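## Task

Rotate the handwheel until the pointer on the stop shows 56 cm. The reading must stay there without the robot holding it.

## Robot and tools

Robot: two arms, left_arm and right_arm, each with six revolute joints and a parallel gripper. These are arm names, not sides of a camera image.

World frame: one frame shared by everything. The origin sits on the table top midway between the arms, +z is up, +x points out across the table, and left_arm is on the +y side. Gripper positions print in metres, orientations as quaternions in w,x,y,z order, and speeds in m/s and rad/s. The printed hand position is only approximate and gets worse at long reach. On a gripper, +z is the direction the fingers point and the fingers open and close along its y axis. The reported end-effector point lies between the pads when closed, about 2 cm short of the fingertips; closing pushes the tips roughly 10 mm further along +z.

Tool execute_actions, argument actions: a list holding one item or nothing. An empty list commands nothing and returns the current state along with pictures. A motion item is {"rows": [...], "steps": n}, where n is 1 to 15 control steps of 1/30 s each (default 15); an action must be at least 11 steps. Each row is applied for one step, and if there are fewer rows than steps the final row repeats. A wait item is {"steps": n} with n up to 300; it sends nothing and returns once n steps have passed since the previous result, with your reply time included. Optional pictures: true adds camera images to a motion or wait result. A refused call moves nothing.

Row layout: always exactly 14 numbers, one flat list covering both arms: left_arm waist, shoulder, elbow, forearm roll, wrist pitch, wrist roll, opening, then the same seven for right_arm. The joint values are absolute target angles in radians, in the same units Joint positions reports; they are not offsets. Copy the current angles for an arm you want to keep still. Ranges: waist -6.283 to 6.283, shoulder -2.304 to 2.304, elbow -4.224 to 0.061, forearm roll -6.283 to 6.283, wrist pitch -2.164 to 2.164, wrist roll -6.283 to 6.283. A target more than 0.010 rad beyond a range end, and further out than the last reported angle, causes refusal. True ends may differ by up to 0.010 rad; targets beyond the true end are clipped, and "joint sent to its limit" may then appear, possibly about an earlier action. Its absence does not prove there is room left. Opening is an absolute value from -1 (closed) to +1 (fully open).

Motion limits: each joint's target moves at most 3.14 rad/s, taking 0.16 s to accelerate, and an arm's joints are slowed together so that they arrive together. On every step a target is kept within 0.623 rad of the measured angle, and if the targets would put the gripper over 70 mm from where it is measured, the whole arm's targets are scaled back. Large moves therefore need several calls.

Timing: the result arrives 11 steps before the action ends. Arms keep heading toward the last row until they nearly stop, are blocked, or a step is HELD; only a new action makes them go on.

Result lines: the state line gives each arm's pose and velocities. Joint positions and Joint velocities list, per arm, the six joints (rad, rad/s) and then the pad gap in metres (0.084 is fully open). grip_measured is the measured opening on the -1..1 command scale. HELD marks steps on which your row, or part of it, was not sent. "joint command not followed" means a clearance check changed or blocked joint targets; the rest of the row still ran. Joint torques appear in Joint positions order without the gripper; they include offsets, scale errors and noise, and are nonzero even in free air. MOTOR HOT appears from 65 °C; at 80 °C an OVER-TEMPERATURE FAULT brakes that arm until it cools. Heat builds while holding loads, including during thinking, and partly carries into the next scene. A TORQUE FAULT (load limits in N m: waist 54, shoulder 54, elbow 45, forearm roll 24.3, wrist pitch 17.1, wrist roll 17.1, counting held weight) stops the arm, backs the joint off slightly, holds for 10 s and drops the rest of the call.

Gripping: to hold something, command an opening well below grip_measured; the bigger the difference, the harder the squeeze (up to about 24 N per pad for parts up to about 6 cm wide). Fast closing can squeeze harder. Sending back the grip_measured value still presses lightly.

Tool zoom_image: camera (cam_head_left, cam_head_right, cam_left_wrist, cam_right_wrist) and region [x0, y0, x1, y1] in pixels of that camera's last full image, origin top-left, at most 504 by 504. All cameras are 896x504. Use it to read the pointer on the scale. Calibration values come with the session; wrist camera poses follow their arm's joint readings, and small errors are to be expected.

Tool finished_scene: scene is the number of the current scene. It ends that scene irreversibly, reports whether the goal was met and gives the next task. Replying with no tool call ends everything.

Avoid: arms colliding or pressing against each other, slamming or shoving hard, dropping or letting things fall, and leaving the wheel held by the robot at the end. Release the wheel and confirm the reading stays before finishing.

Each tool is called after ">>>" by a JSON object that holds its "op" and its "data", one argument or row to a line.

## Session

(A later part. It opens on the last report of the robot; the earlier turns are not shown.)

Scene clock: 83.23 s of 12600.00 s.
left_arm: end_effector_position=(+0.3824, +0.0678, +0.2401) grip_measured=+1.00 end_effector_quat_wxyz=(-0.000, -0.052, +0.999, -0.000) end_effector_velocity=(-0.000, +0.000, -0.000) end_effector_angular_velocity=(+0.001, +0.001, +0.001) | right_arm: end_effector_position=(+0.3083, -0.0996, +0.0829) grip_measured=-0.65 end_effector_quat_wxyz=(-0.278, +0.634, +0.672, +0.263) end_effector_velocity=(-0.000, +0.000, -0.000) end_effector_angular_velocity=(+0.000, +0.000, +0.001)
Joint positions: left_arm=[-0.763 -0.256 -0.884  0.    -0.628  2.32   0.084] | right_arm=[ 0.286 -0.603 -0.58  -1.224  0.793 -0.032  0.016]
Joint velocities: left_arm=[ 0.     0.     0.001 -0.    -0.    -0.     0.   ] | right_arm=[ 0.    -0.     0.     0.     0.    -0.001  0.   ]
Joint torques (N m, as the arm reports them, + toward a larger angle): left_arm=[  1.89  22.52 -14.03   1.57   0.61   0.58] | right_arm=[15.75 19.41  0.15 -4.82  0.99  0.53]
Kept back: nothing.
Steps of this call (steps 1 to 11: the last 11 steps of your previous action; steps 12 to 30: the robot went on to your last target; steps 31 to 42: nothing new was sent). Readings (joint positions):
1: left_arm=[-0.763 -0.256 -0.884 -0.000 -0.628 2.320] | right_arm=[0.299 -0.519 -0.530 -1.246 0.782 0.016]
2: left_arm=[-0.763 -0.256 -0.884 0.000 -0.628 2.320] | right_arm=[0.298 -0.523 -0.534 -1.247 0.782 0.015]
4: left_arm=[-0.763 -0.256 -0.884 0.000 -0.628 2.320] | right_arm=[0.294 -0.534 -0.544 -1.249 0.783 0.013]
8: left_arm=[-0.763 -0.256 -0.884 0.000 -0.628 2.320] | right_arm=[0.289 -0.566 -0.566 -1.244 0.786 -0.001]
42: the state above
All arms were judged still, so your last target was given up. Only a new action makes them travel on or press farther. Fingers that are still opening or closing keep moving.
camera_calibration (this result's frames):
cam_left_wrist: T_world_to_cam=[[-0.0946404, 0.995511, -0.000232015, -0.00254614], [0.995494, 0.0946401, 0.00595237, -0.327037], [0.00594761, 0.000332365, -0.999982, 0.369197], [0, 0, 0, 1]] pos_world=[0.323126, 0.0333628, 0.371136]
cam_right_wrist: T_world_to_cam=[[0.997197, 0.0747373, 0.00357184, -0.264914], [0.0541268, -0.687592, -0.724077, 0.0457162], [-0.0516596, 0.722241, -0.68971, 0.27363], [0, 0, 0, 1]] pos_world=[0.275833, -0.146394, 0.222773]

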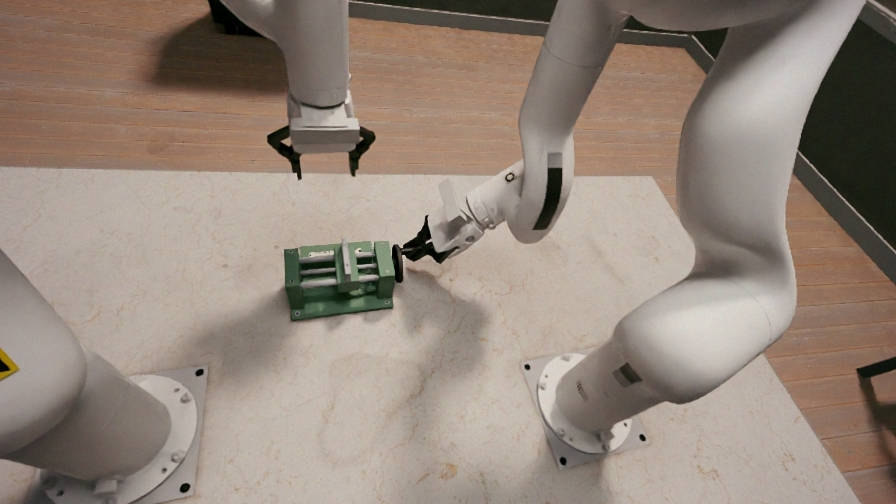

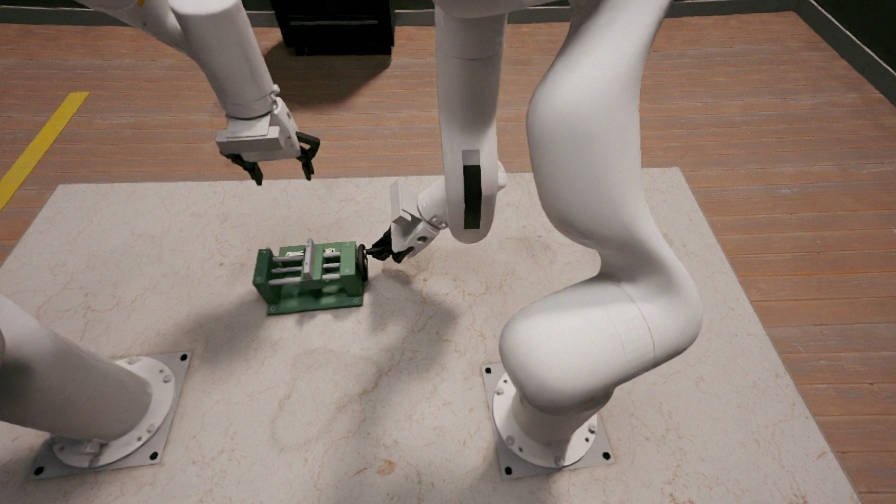

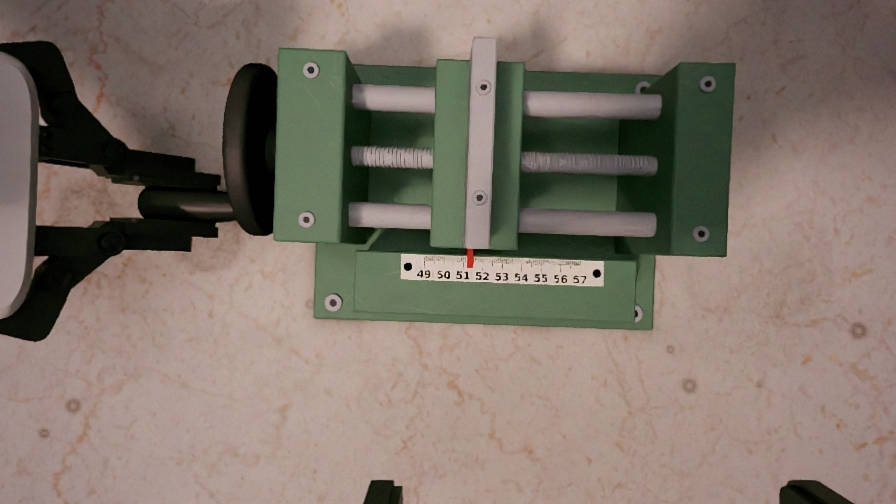

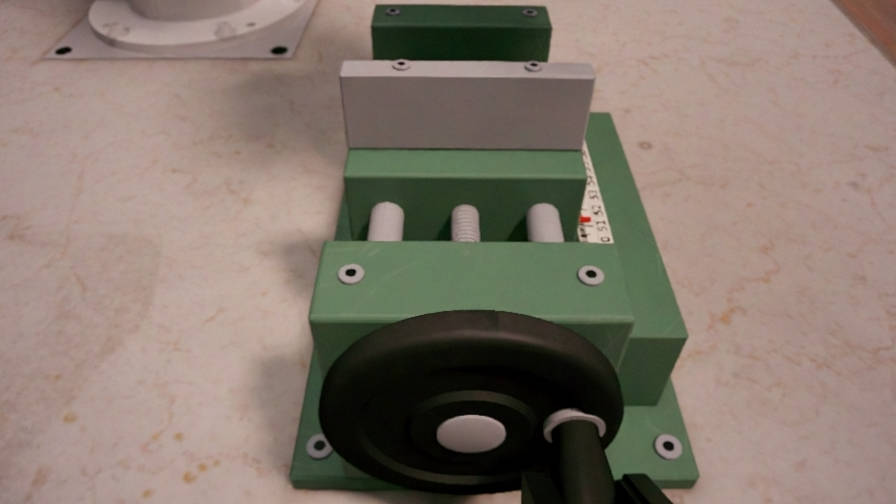

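>>> {"op": "execute_actions", "data": {
  "actions": [
    {"rows":[
[-0.7633,-0.2562,-0.884,0,-0.6278,2.3199,1,0.2851,-0.6060,-0.5821,-1.2255,0.7932,-0.0318,-0.9],
[-0.7633,-0.2562,-0.884,0,-0.6278,2.3199,1,0.2850,-0.6103,-0.5833,-1.2226,0.7943,-0.0360,-0.9],
[-0.7633,-0.2562,-0.884,0,-0.6278,2.3199,1,0.2851,-0.6175,-0.5849,-1.2175,0.7961,-0.0432,-0.9],
[-0.7633,-0.2562,-0.884,0,-0.6278,2.3199,1,0.2855,-0.6272,-0.5865,-1.2098,0.7989,-0.0538,-0.9],
[-0.7633,-0.2562,-0.884,0,-0.6278,2.3199,1,0.2863,-0.6377,-0.5872,-1.2001,0.8024,-0.0666,-0.9],
[-0.7633,-0.2562,-0.884,0,-0.6278,2.3199,1,0.2877,-0.6472,-0.5865,-1.1895,0.8062,-0.0799,-0.9],
[-0.7633,-0.2562,-0.884,0,-0.6278,2.3199,1,0.2895,-0.6557,-0.5844,-1.1783,0.8103,-0.0934,-0.9],
[-0.7633,-0.2562,-0.884,0,-0.6278,2.3199,1,0.2918,-0.6628,-0.5810,-1.1668,0.8145,-0.1068,-0.9],
[-0.7633,-0.2562,-0.884,0,-0.6278,2.3199,1,0.2945,-0.6685,-0.5763,-1.1552,0.8189,-0.1199,-0.9],
[-0.7633,-0.2562,-0.884,0,-0.6278,2.3199,1,0.2976,-0.6726,-0.5705,-1.1437,0.8233,-0.1323,-0.9],
[-0.7633,-0.2562,-0.884,0,-0.6278,2.3199,1,0.3010,-0.6752,-0.5637,-1.1324,0.8277,-0.1439,-0.9],
[-0.7633,-0.2562,-0.884,0,-0.6278,2.3199,1,0.3044,-0.6760,-0.5564,-1.1225,0.8316,-0.1536,-0.9],
[-0.7633,-0.2562,-0.884,0,-0.6278,2.3199,1,0.3075,-0.6752,-0.5495,-1.1145,0.8347,-0.1609,-0.9],
[-0.7633,-0.2562,-0.884,0,-0.6278,2.3199,1,0.3095,-0.6736,-0.5448,-1.1103,0.8363,-0.1641,-0.9],
[-0.7633,-0.2562,-0.884,0,-0.6278,2.3199,1,0.3105,-0.6722,-0.5423,-1.1087,0.8368,-0.1650,-0.9]
],"steps":15}
  ]
}}

>>> {"op": "execute_actions", "data": {
  "actions": [
    {"rows":[
[-0.7633,-0.2562,-0.884,0,-0.6278,2.3199,1,0.3105,-0.6716,-0.5421,-1.1092,0.8366,-0.1643,-0.9],
[-0.7633,-0.2562,-0.884,0,-0.6278,2.3199,1,0.3105,-0.6713,-0.5421,-1.1093,0.8365,-0.1640,-0.9],
[-0.7633,-0.2562,-0.884,0,-0.6278,2.3199,1,0.3105,-0.6712,-0.5420,-1.1095,0.8364,-0.1638,-0.9]
],"steps":11}
  ]
}}

>>> {"op": "execute_actions", "data": {
  "actions": [
    {"steps":30}
  ],
  "pictures": true
}}

>>> {"op": "zoom_image", "data": {
  "camera": "cam_right_wrist",
  "region": [480, 330, 680, 470]
}}

>>> {"op": "execute_actions", "data": {
  "actions": [
    {"rows":[
[-0.7633,-0.2562,-0.884,0,-0.6278,2.3199,1,0.3110,-0.6708,-0.5409,-1.1084,0.8368,-0.1647,-0.9],
[-0.7633,-0.2562,-0.884,0,-0.6278,2.3199,1,0.3125,-0.6698,-0.5376,-1.1052,0.8381,-0.1674,-0.9],
[-0.7633,-0.2562,-0.884,0,-0.6278,2.3199,1,0.3149,-0.6677,-0.5320,-1.1000,0.8400,-0.1715,-0.9],
[-0.7633,-0.2562,-0.884,0,-0.6278,2.3199,1,0.3183,-0.6639,-0.5238,-1.0932,0.8424,-0.1766,-0.9],
[-0.7633,-0.2562,-0.884,0,-0.6278,2.3199,1,0.3222,-0.6580,-0.5142,-1.0864,0.8448,-0.1809,-0.9],
[-0.7633,-0.2562,-0.884,0,-0.6278,2.3199,1,0.3260,-0.6503,-0.5045,-1.0810,0.8463,-0.1832,-0.9],
[-0.7633,-0.2562,-0.884,0,-0.6278,2.3199,1,0.3295,-0.6410,-0.4950,-1.0774,0.8469,-0.1833,-0.9],
[-0.7633,-0.2562,-0.884,0,-0.6278,2.3199,1,0.3328,-0.6302,-0.4858,-1.0755,0.8466,-0.1812,-0.9],
[-0.7633,-0.2562,-0.884,0,-0.6278,2.3199,1,0.3356,-0.6182,-0.4773,-1.0755,0.8453,-0.1770,-0.9],
[-0.7633,-0.2562,-0.884,0,-0.6278,2.3199,1,0.3379,-0.6052,-0.4695,-1.0773,0.8431,-0.1707,-0.9],
[-0.7633,-0.2562,-0.884,0,-0.6278,2.3199,1,0.3397,-0.5916,-0.4627,-1.0810,0.8400,-0.1624,-0.9],
[-0.7633,-0.2562,-0.884,0,-0.6278,2.3199,1,0.3406,-0.5795,-0.4578,-1.0861,0.8366,-0.1535,-0.9],
[-0.7633,-0.2562,-0.884,0,-0.6278,2.3199,1,0.3409,-0.5690,-0.4546,-1.0917,0.8332,-0.1447,-0.9],
[-0.7633,-0.2562,-0.884,0,-0.6278,2.3199,1,0.3407,-0.5632,-0.4535,-1.0961,0.8310,-0.1386,-0.9],
[-0.7633,-0.2562,-0.884,0,-0.6278,2.3199,1,0.3405,-0.5609,-0.4535,-1.0985,0.8298,-0.1356,-0.9]
],"steps":15}
  ]
}}

>>> {"op": "execute_actions", "data": {
  "actions": [
    {"rows":[
[-0.7633,-0.2562,-0.884,0,-0.6278,2.3199,1,0.3403,-0.5610,-0.4539,-1.0992,0.8297,-0.1351,-0.9],
[-0.7633,-0.2562,-0.884,0,-0.6278,2.3199,1,0.3402,-0.5610,-0.4541,-1.0994,0.8296,-0.1350,-0.9],
[-0.7633,-0.2562,-0.884,0,-0.6278,2.3199,1,0.3401,-0.5611,-0.4542,-1.0995,0.8296,-0.1348,-0.9]
],"steps":11}
  ]
}}

>>> {"op": "execute_actions", "data": {
  "actions": [
    {"steps":30}
  ],
  "pictures": true
}}

Scene clock: 105.27 s of 12600.00 s.
left_arm: end_effector_position=(+0.3824, +0.0678, +0.2401) grip_measured=+1.00 end_effector_quat_wxyz=(-0.000, -0.052, +0.999, -0.000) end_effector_velocity=(+0.000, +0.000, -0.000) end_effector_angular_velocity=(+0.000, +0.000, +0.001) | right_arm: end_effector_position=(+0.3084, -0.0997, +0.0815) grip_measured=-0.65 end_effector_quat_wxyz=(-0.279, +0.634, +0.672, +0.263) end_effector_velocity=(+0.000, -0.001, -0.035) end_effector_angular_velocity=(+0.001, +0.004, +0.003)
Joint positions: left_arm=[-0.763 -0.256 -0.884 -0.    -0.628  2.32   0.084] | right_arm=[ 0.286 -0.608 -0.582 -1.223  0.794 -0.035  0.016]
Joint velocities: left_arm=[ 0.001 -0.     0.     0.    -0.     0.    -0.   ] | right_arm=[-0.004 -0.11  -0.031  0.062  0.028 -0.099 -0.   ]
Joint torques (N m, as the arm reports them, + toward a larger angle): left_arm=[  1.5   24.56 -14.43   1.01   0.71   0.38] | right_arm=[13.79 12.6  -1.09 -4.15  0.59  0.1 ]
Steps of this call (steps 1 to 657: nothing new was sent; steps 658 to 661: the first 4 steps of this action). Readings (joint positions):
658: left_arm=[-0.763 -0.256 -0.884 0.000 -0.628 2.320] | right_arm=[0.286 -0.603 -0.580 -1.225 0.793 -0.032]
659: left_arm=[-0.763 -0.256 -0.884 -0.000 -0.628 2.320] | right_arm=[0.286 -0.604 -0.580 -1.225 0.793 -0.032]
661: the state above

Scene clock: 105.63 s of 12600.00 s.
left_arm: end_effector_position=(+0.3824, +0.0678, +0.2401) grip_measured=+1.00 end_effector_quat_wxyz=(-0.000, -0.052, +0.999, -0.000) end_effector_velocity=(-0.000, -0.000, -0.000) end_effector_angular_velocity=(+0.000, +0.000, -0.001) | right_arm: end_effector_position=(+0.2874, -0.1012, +0.0552) grip_measured=-0.65 end_effector_quat_wxyz=(-0.279, +0.634, +0.673, +0.261) end_effector_velocity=(-0.097, -0.005, -0.023) end_effector_angular_velocity=(+0.012, +0.012, +0.006)
Joint positions: left_arm=[-0.763 -0.256 -0.884  0.    -0.628  2.32   0.084] | right_arm=[ 0.304 -0.673 -0.556 -1.13   0.829 -0.146  0.016]
Joint velocities: left_arm=[-0.    -0.     0.     0.     0.     0.001 -0.   ] | right_arm=[ 0.087 -0.017  0.196  0.24   0.111 -0.239  0.   ]
Joint torques (N m, as the arm reports them, + toward a larger angle): left_arm=[  2.76  22.83 -14.09   2.63   0.66   0.4 ] | right_arm=[ 1.   35.72 -7.28 -3.24  0.36  0.87]
Kept back: the last 11 steps of this action.
Steps of this call (steps 1 to 11: the last 11 steps of your previous action). Readings (joint positions):
1: left_arm=[-0.763 -0.256 -0.884 -0.000 -0.628 2.320] | right_arm=[0.286 -0.613 -0.583 -1.220 0.796 -0.040]
2: left_arm=[-0.763 -0.256 -0.884 -0.000 -0.628 2.320] | right_arm=[0.286 -0.619 -0.584 -1.216 0.797 -0.046]
4: left_arm=[-0.763 -0.256 -0.884 0.000 -0.628 2.320] | right_arm=[0.287 -0.635 -0.585 -1.201 0.802 -0.065]
8: left_arm=[-0.763 -0.256 -0.884 -0.000 -0.628 2.320] | right_arm=[0.295 -0.665 -0.575 -1.160 0.817 -0.114]
11: the state above

Scene clock: 106.63 s of 12600.00 s.
left_arm: end_effector_position=(+0.3824, +0.0678, +0.2401) grip_measured=+1.00 end_effector_quat_wxyz=(-0.000, -0.052, +0.999, -0.000) end_effector_velocity=(-0.000, -0.000, -0.000) end_effector_angular_velocity=(+0.001, +0.001, -0.002) | right_arm: end_effector_position=(+0.2818, -0.1014, +0.0547) grip_measured=-0.65 end_effector_quat_wxyz=(-0.278, +0.634, +0.672, +0.262) end_effector_velocity=(-0.000, +0.000, +0.000) end_effector_angular_velocity=(-0.000, +0.001, +0.000)
Joint positions: left_arm=[-0.763 -0.256 -0.884  0.    -0.628  2.32   0.084] | right_arm=[ 0.311 -0.671 -0.542 -1.11   0.836 -0.164  0.016]
Joint velocities: left_arm=[-0.001  0.     0.     0.    -0.     0.001 -0.   ] | right_arm=[ 0.001  0.     0.    -0.001 -0.     0.002 -0.   ]
Joint torques (N m, as the arm reports them, + toward a larger angle): left_arm=[  3.13  24.21 -14.86   1.95   0.52   0.34] | right_arm=[  1.64  30.72 -10.19  -1.81   0.89   0.65]
Kept back: nothing.
Steps of this call (steps 1 to 11: the last 11 steps of your previous action; steps 12 to 30: the robot went on to your last target). Readings (joint positions):
1: left_arm=[-0.763 -0.256 -0.884 0.000 -0.628 2.320] | right_arm=[0.307 -0.673 -0.550 -1.123 0.832 -0.153]
2: left_arm=[-0.763 -0.256 -0.884 0.000 -0.628 2.320] | right_arm=[0.309 -0.673 -0.546 -1.118 0.834 -0.157]
4: left_arm=[-0.763 -0.256 -0.884 -0.000 -0.628 2.320] | right_arm=[0.310 -0.672 -0.543 -1.114 0.836 -0.161]
8: left_arm=[-0.763 -0.256 -0.884 -0.000 -0.628 2.320] | right_arm=[0.310 -0.671 -0.542 -1.111 0.836 -0.163]
30: the state above
All arms were judged still, so your last target was given up. Only a new action makes them travel on or press farther. Fingers that are still opening or closing keep moving.
camera_calibration (this result's frames):
cam_left_wrist: T_world_to_cam=[[-0.0946403, 0.995512, -0.000232057, -0.00254617], [0.995494, 0.09464, 0.00595229, -0.327037], [0.00594754, 0.000332315, -0.999982, 0.369197], [0, 0, 0, 1]] pos_world=[0.323126, 0.0333628, 0.371136]
cam_right_wrist: T_world_to_cam=[[0.997172, 0.0750988, 0.00279666, -0.238148], [0.0538402, -0.687945, -0.723763, 0.0254523], [-0.0524298, 0.721867, -0.690043, 0.254301], [0, 0, 0, 1]] pos_world=[0.249437, -0.148177, 0.194566]

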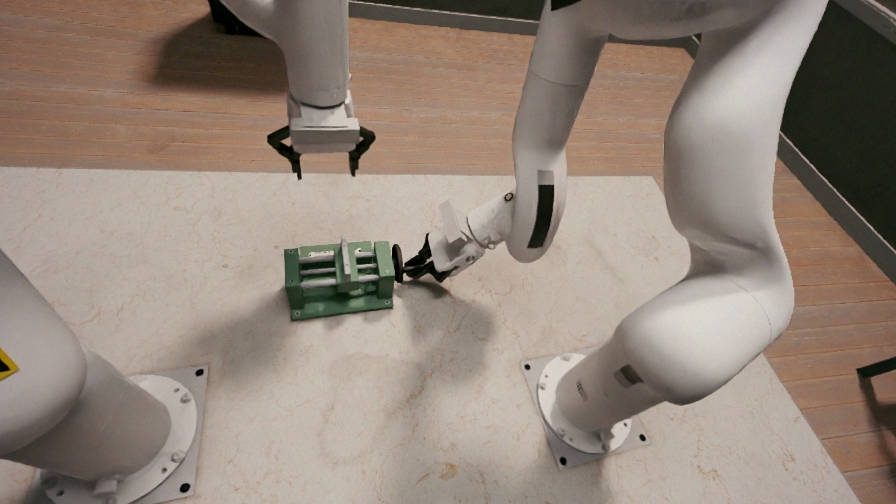

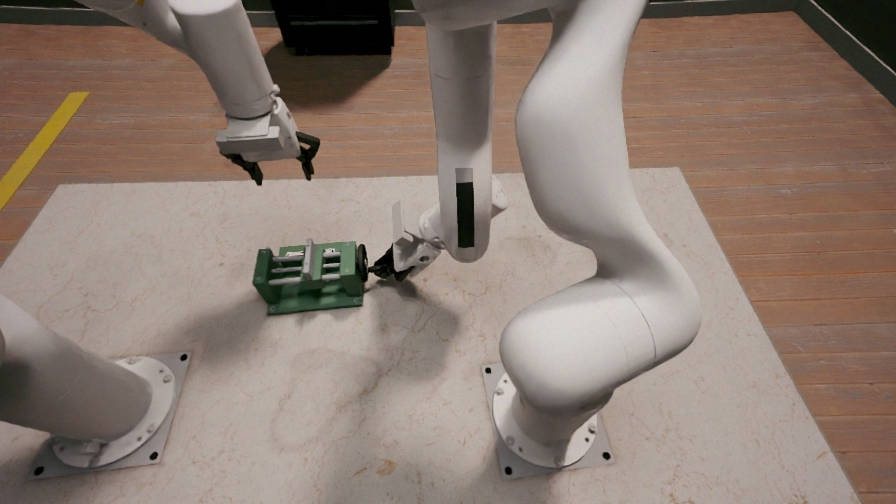

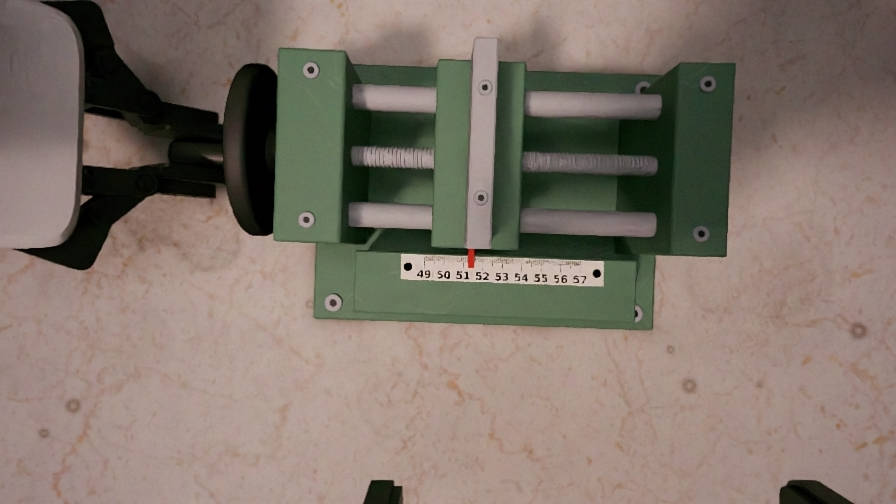

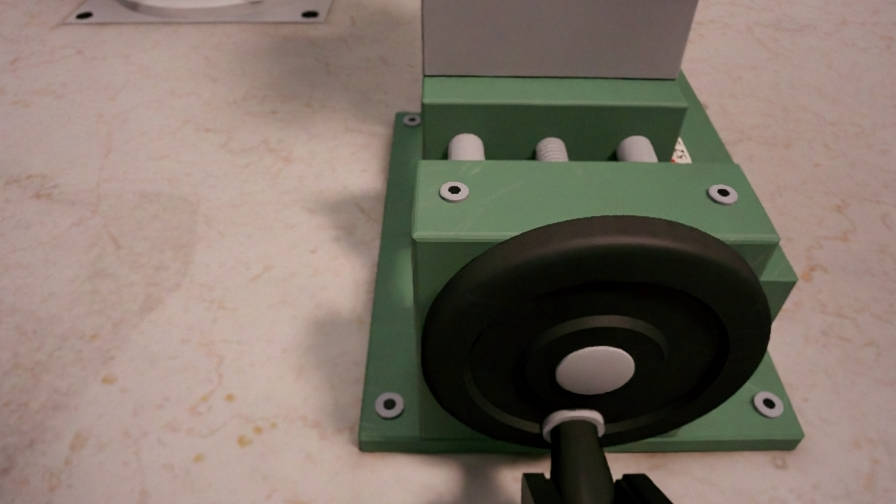

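Region (480, 330, 680, 470) of cam_right_wrist's 896x504 image, scaled by 2.520, with more detail than that image has; it fills the top 353 rows of this view, and the rest is white.

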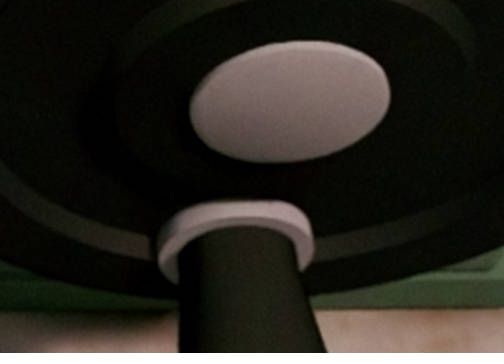

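Scene clock: 106.77 s of 12600.00 s.
left_arm: end_effector_position=(+0.3824, +0.0678, +0.2401) grip_measured=+1.00 end_effector_quat_wxyz=(-0.000, -0.052, +0.999, -0.000) end_effector_velocity=(+0.001, -0.000, +0.000) end_effector_angular_velocity=(-0.001, -0.001, +0.002) | right_arm: end_effector_position=(+0.2812, -0.1015, +0.0548) grip_measured=-0.65 end_effector_quat_wxyz=(-0.278, +0.634, +0.672, +0.263) end_effector_velocity=(-0.022, -0.002, +0.002) end_effector_angular_velocity=(-0.007, -0.017, -0.011)
Joint positions: left_arm=[-0.763 -0.256 -0.884 -0.    -0.628  2.32   0.084] | right_arm=[ 0.312 -0.67  -0.539 -1.106  0.837 -0.166  0.016]
Joint velocities: left_arm=[ 0.     0.    -0.001  0.    -0.    -0.001 -0.   ] | right_arm=[ 0.03   0.029  0.066  0.086  0.016 -0.064 -0.   ]
Joint torques (N m, as the arm reports them, + toward a larger angle): left_arm=[  2.83  22.19 -13.59   1.89   0.66   0.41] | right_arm=[ 7.75 34.15 -5.73 -0.44  1.83  0.58]
Steps of this call (steps 1 to 4: the first 4 steps of this action). Readings (joint positions):
1: left_arm=[-0.763 -0.256 -0.884 -0.000 -0.628 2.320] | right_arm=[0.311 -0.671 -0.542 -1.110 0.836 -0.164]
2: left_arm=[-0.763 -0.256 -0.884 -0.000 -0.628 2.320] | right_arm=[0.311 -0.671 -0.542 -1.109 0.836 -0.164]
4: the state above

Scene clock: 107.13 s of 12600.00 s.
left_arm: end_effector_position=(+0.3824, +0.0678, +0.2401) grip_measured=+1.00 end_effector_quat_wxyz=(-0.000, -0.052, +0.999, -0.000) end_effector_velocity=(+0.000, -0.000, +0.000) end_effector_angular_velocity=(-0.001, -0.001, +0.000) | right_arm: end_effector_position=(+0.2562, -0.1030, +0.0749) grip_measured=-0.65 end_effector_quat_wxyz=(-0.278, +0.634, +0.672, +0.263) end_effector_velocity=(-0.023, -0.002, +0.084) end_effector_angular_velocity=(+0.001, -0.000, +0.005)
Joint positions: left_arm=[-0.763 -0.256 -0.884  0.    -0.628  2.32   0.084] | right_arm=[ 0.339 -0.586 -0.462 -1.087  0.837 -0.155  0.016]
Joint velocities: left_arm=[ 0.     0.    -0.001  0.    -0.    -0.     0.   ] | right_arm=[ 0.026  0.308  0.129 -0.123 -0.08   0.215 -0.   ]
Joint torques (N m, as the arm reports them, + toward a larger angle): left_arm=[  2.75  24.63 -14.68   1.64   0.76   0.53] | right_arm=[  1.65  20.4  -12.86  -2.58   1.85   0.39]
Kept back: the last 11 steps of this action.
Steps of this call (steps 1 to 11: the last 11 steps of your previous action). Readings (joint positions):
1: left_arm=[-0.763 -0.256 -0.884 -0.000 -0.628 2.320] | right_arm=[0.313 -0.669 -0.536 -1.103 0.838 -0.169]
2: left_arm=[-0.763 -0.256 -0.884 0.000 -0.628 2.320] | right_arm=[0.315 -0.666 -0.531 -1.098 0.839 -0.172]
4: left_arm=[-0.763 -0.256 -0.884 0.000 -0.628 2.320] | right_arm=[0.322 -0.657 -0.515 -1.088 0.843 -0.178]
8: left_arm=[-0.763 -0.256 -0.884 0.000 -0.628 2.320] | right_arm=[0.334 -0.620 -0.481 -1.079 0.844 -0.174]
11: the state above

Scene clock: 108.13 s of 12600.00 s.
left_arm: end_effector_position=(+0.3824, +0.0678, +0.2401) grip_measured=+1.00 end_effector_quat_wxyz=(-0.000, -0.052, +0.999, -0.000) end_effector_velocity=(-0.000, -0.000, -0.000) end_effector_angular_velocity=(-0.000, +0.000, -0.000) | right_arm: end_effector_position=(+0.2552, -0.1030, +0.0817) grip_measured=-0.65 end_effector_quat_wxyz=(-0.278, +0.634, +0.672, +0.263) end_effector_velocity=(-0.000, -0.000, +0.000) end_effector_angular_velocity=(-0.000, -0.001, +0.002)
Joint positions: left_arm=[-0.763 -0.256 -0.884 -0.    -0.628  2.32   0.084] | right_arm=[ 0.34  -0.561 -0.454 -1.099  0.829 -0.135  0.016]
Joint velocities: left_arm=[-0.  0.  0. -0.  0. -0.  0.] | right_arm=[ 0.     0.001  0.    -0.001 -0.    -0.001 -0.   ]
Joint torques (N m, as the arm reports them, + toward a larger angle): left_arm=[  2.84  24.53 -14.82   2.23   0.69   0.51] | right_arm=[  8.13  27.36 -10.76  -2.71   2.61   0.73]
Kept back: nothing.
Steps of this call (steps 1 to 11: the last 11 steps of your previous action; steps 12 to 30: the robot went on to your last target). Readings (joint positions):
1: left_arm=[-0.763 -0.256 -0.884 -0.000 -0.628 2.320] | right_arm=[0.339 -0.577 -0.459 -1.091 0.834 -0.149]
2: left_arm=[-0.763 -0.256 -0.884 0.000 -0.628 2.320] | right_arm=[0.340 -0.570 -0.457 -1.094 0.832 -0.144]
4: left_arm=[-0.763 -0.256 -0.884 -0.000 -0.628 2.320] | right_arm=[0.340 -0.565 -0.455 -1.097 0.830 -0.139]
8: left_arm=[-0.763 -0.256 -0.884 0.000 -0.628 2.320] | right_arm=[0.340 -0.562 -0.455 -1.099 0.829 -0.135]
30: the state above
All arms were judged still, so your last target was given up. Only a new action makes them travel on or press farther. Fingers that are still opening or closing keep moving.
camera_calibration (this result's frames):
cam_left_wrist: T_world_to_cam=[[-0.0946404, 0.995511, -0.000232109, -0.00254611], [0.995494, 0.0946401, 0.0059523, -0.327037], [0.00594755, 0.000332264, -0.999982, 0.369197], [0, 0, 0, 1]] pos_world=[0.323126, 0.0333628, 0.371136]
cam_right_wrist: T_world_to_cam=[[0.9972, 0.074721, 0.0031048, -0.211582], [0.0537981, -0.687894, -0.723814, 0.0454379], [-0.0519484, 0.721954, -0.689988, 0.272561], [0, 0, 0, 1]] pos_world=[0.222704, -0.149711, 0.221609]

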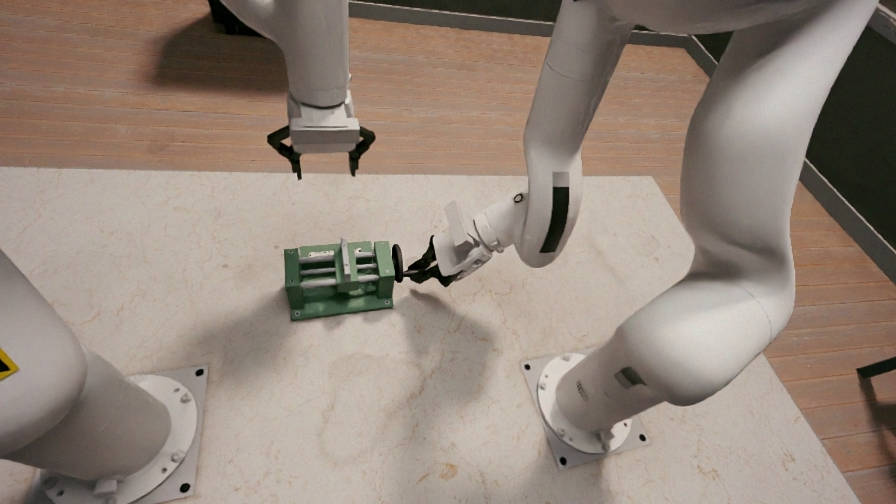

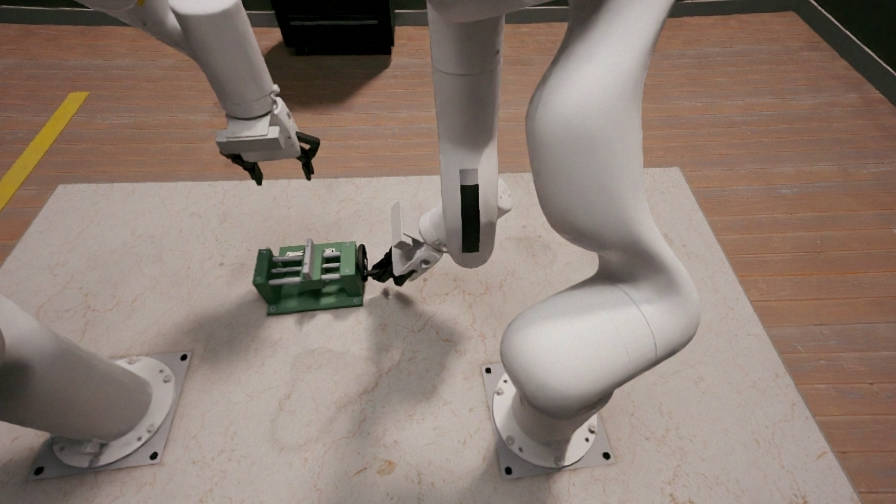

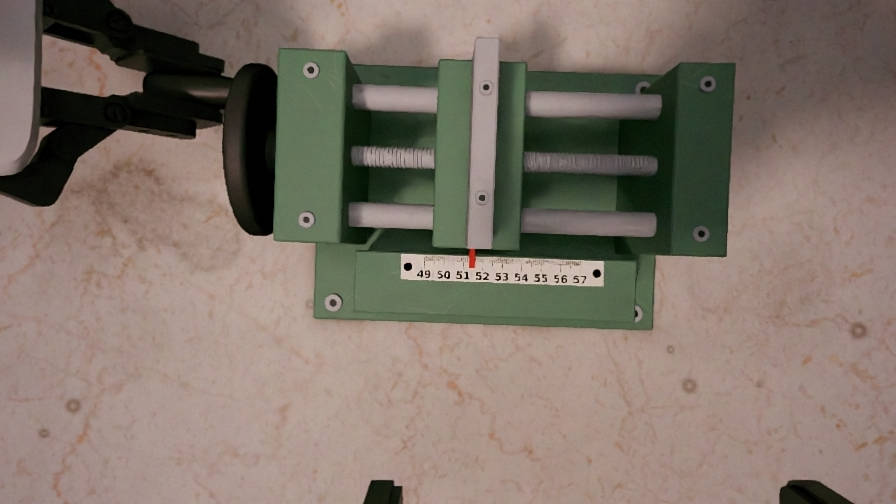

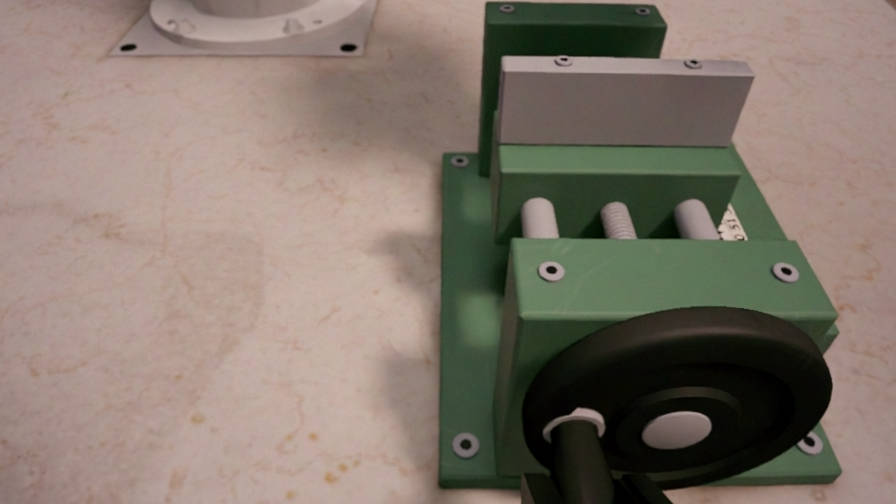

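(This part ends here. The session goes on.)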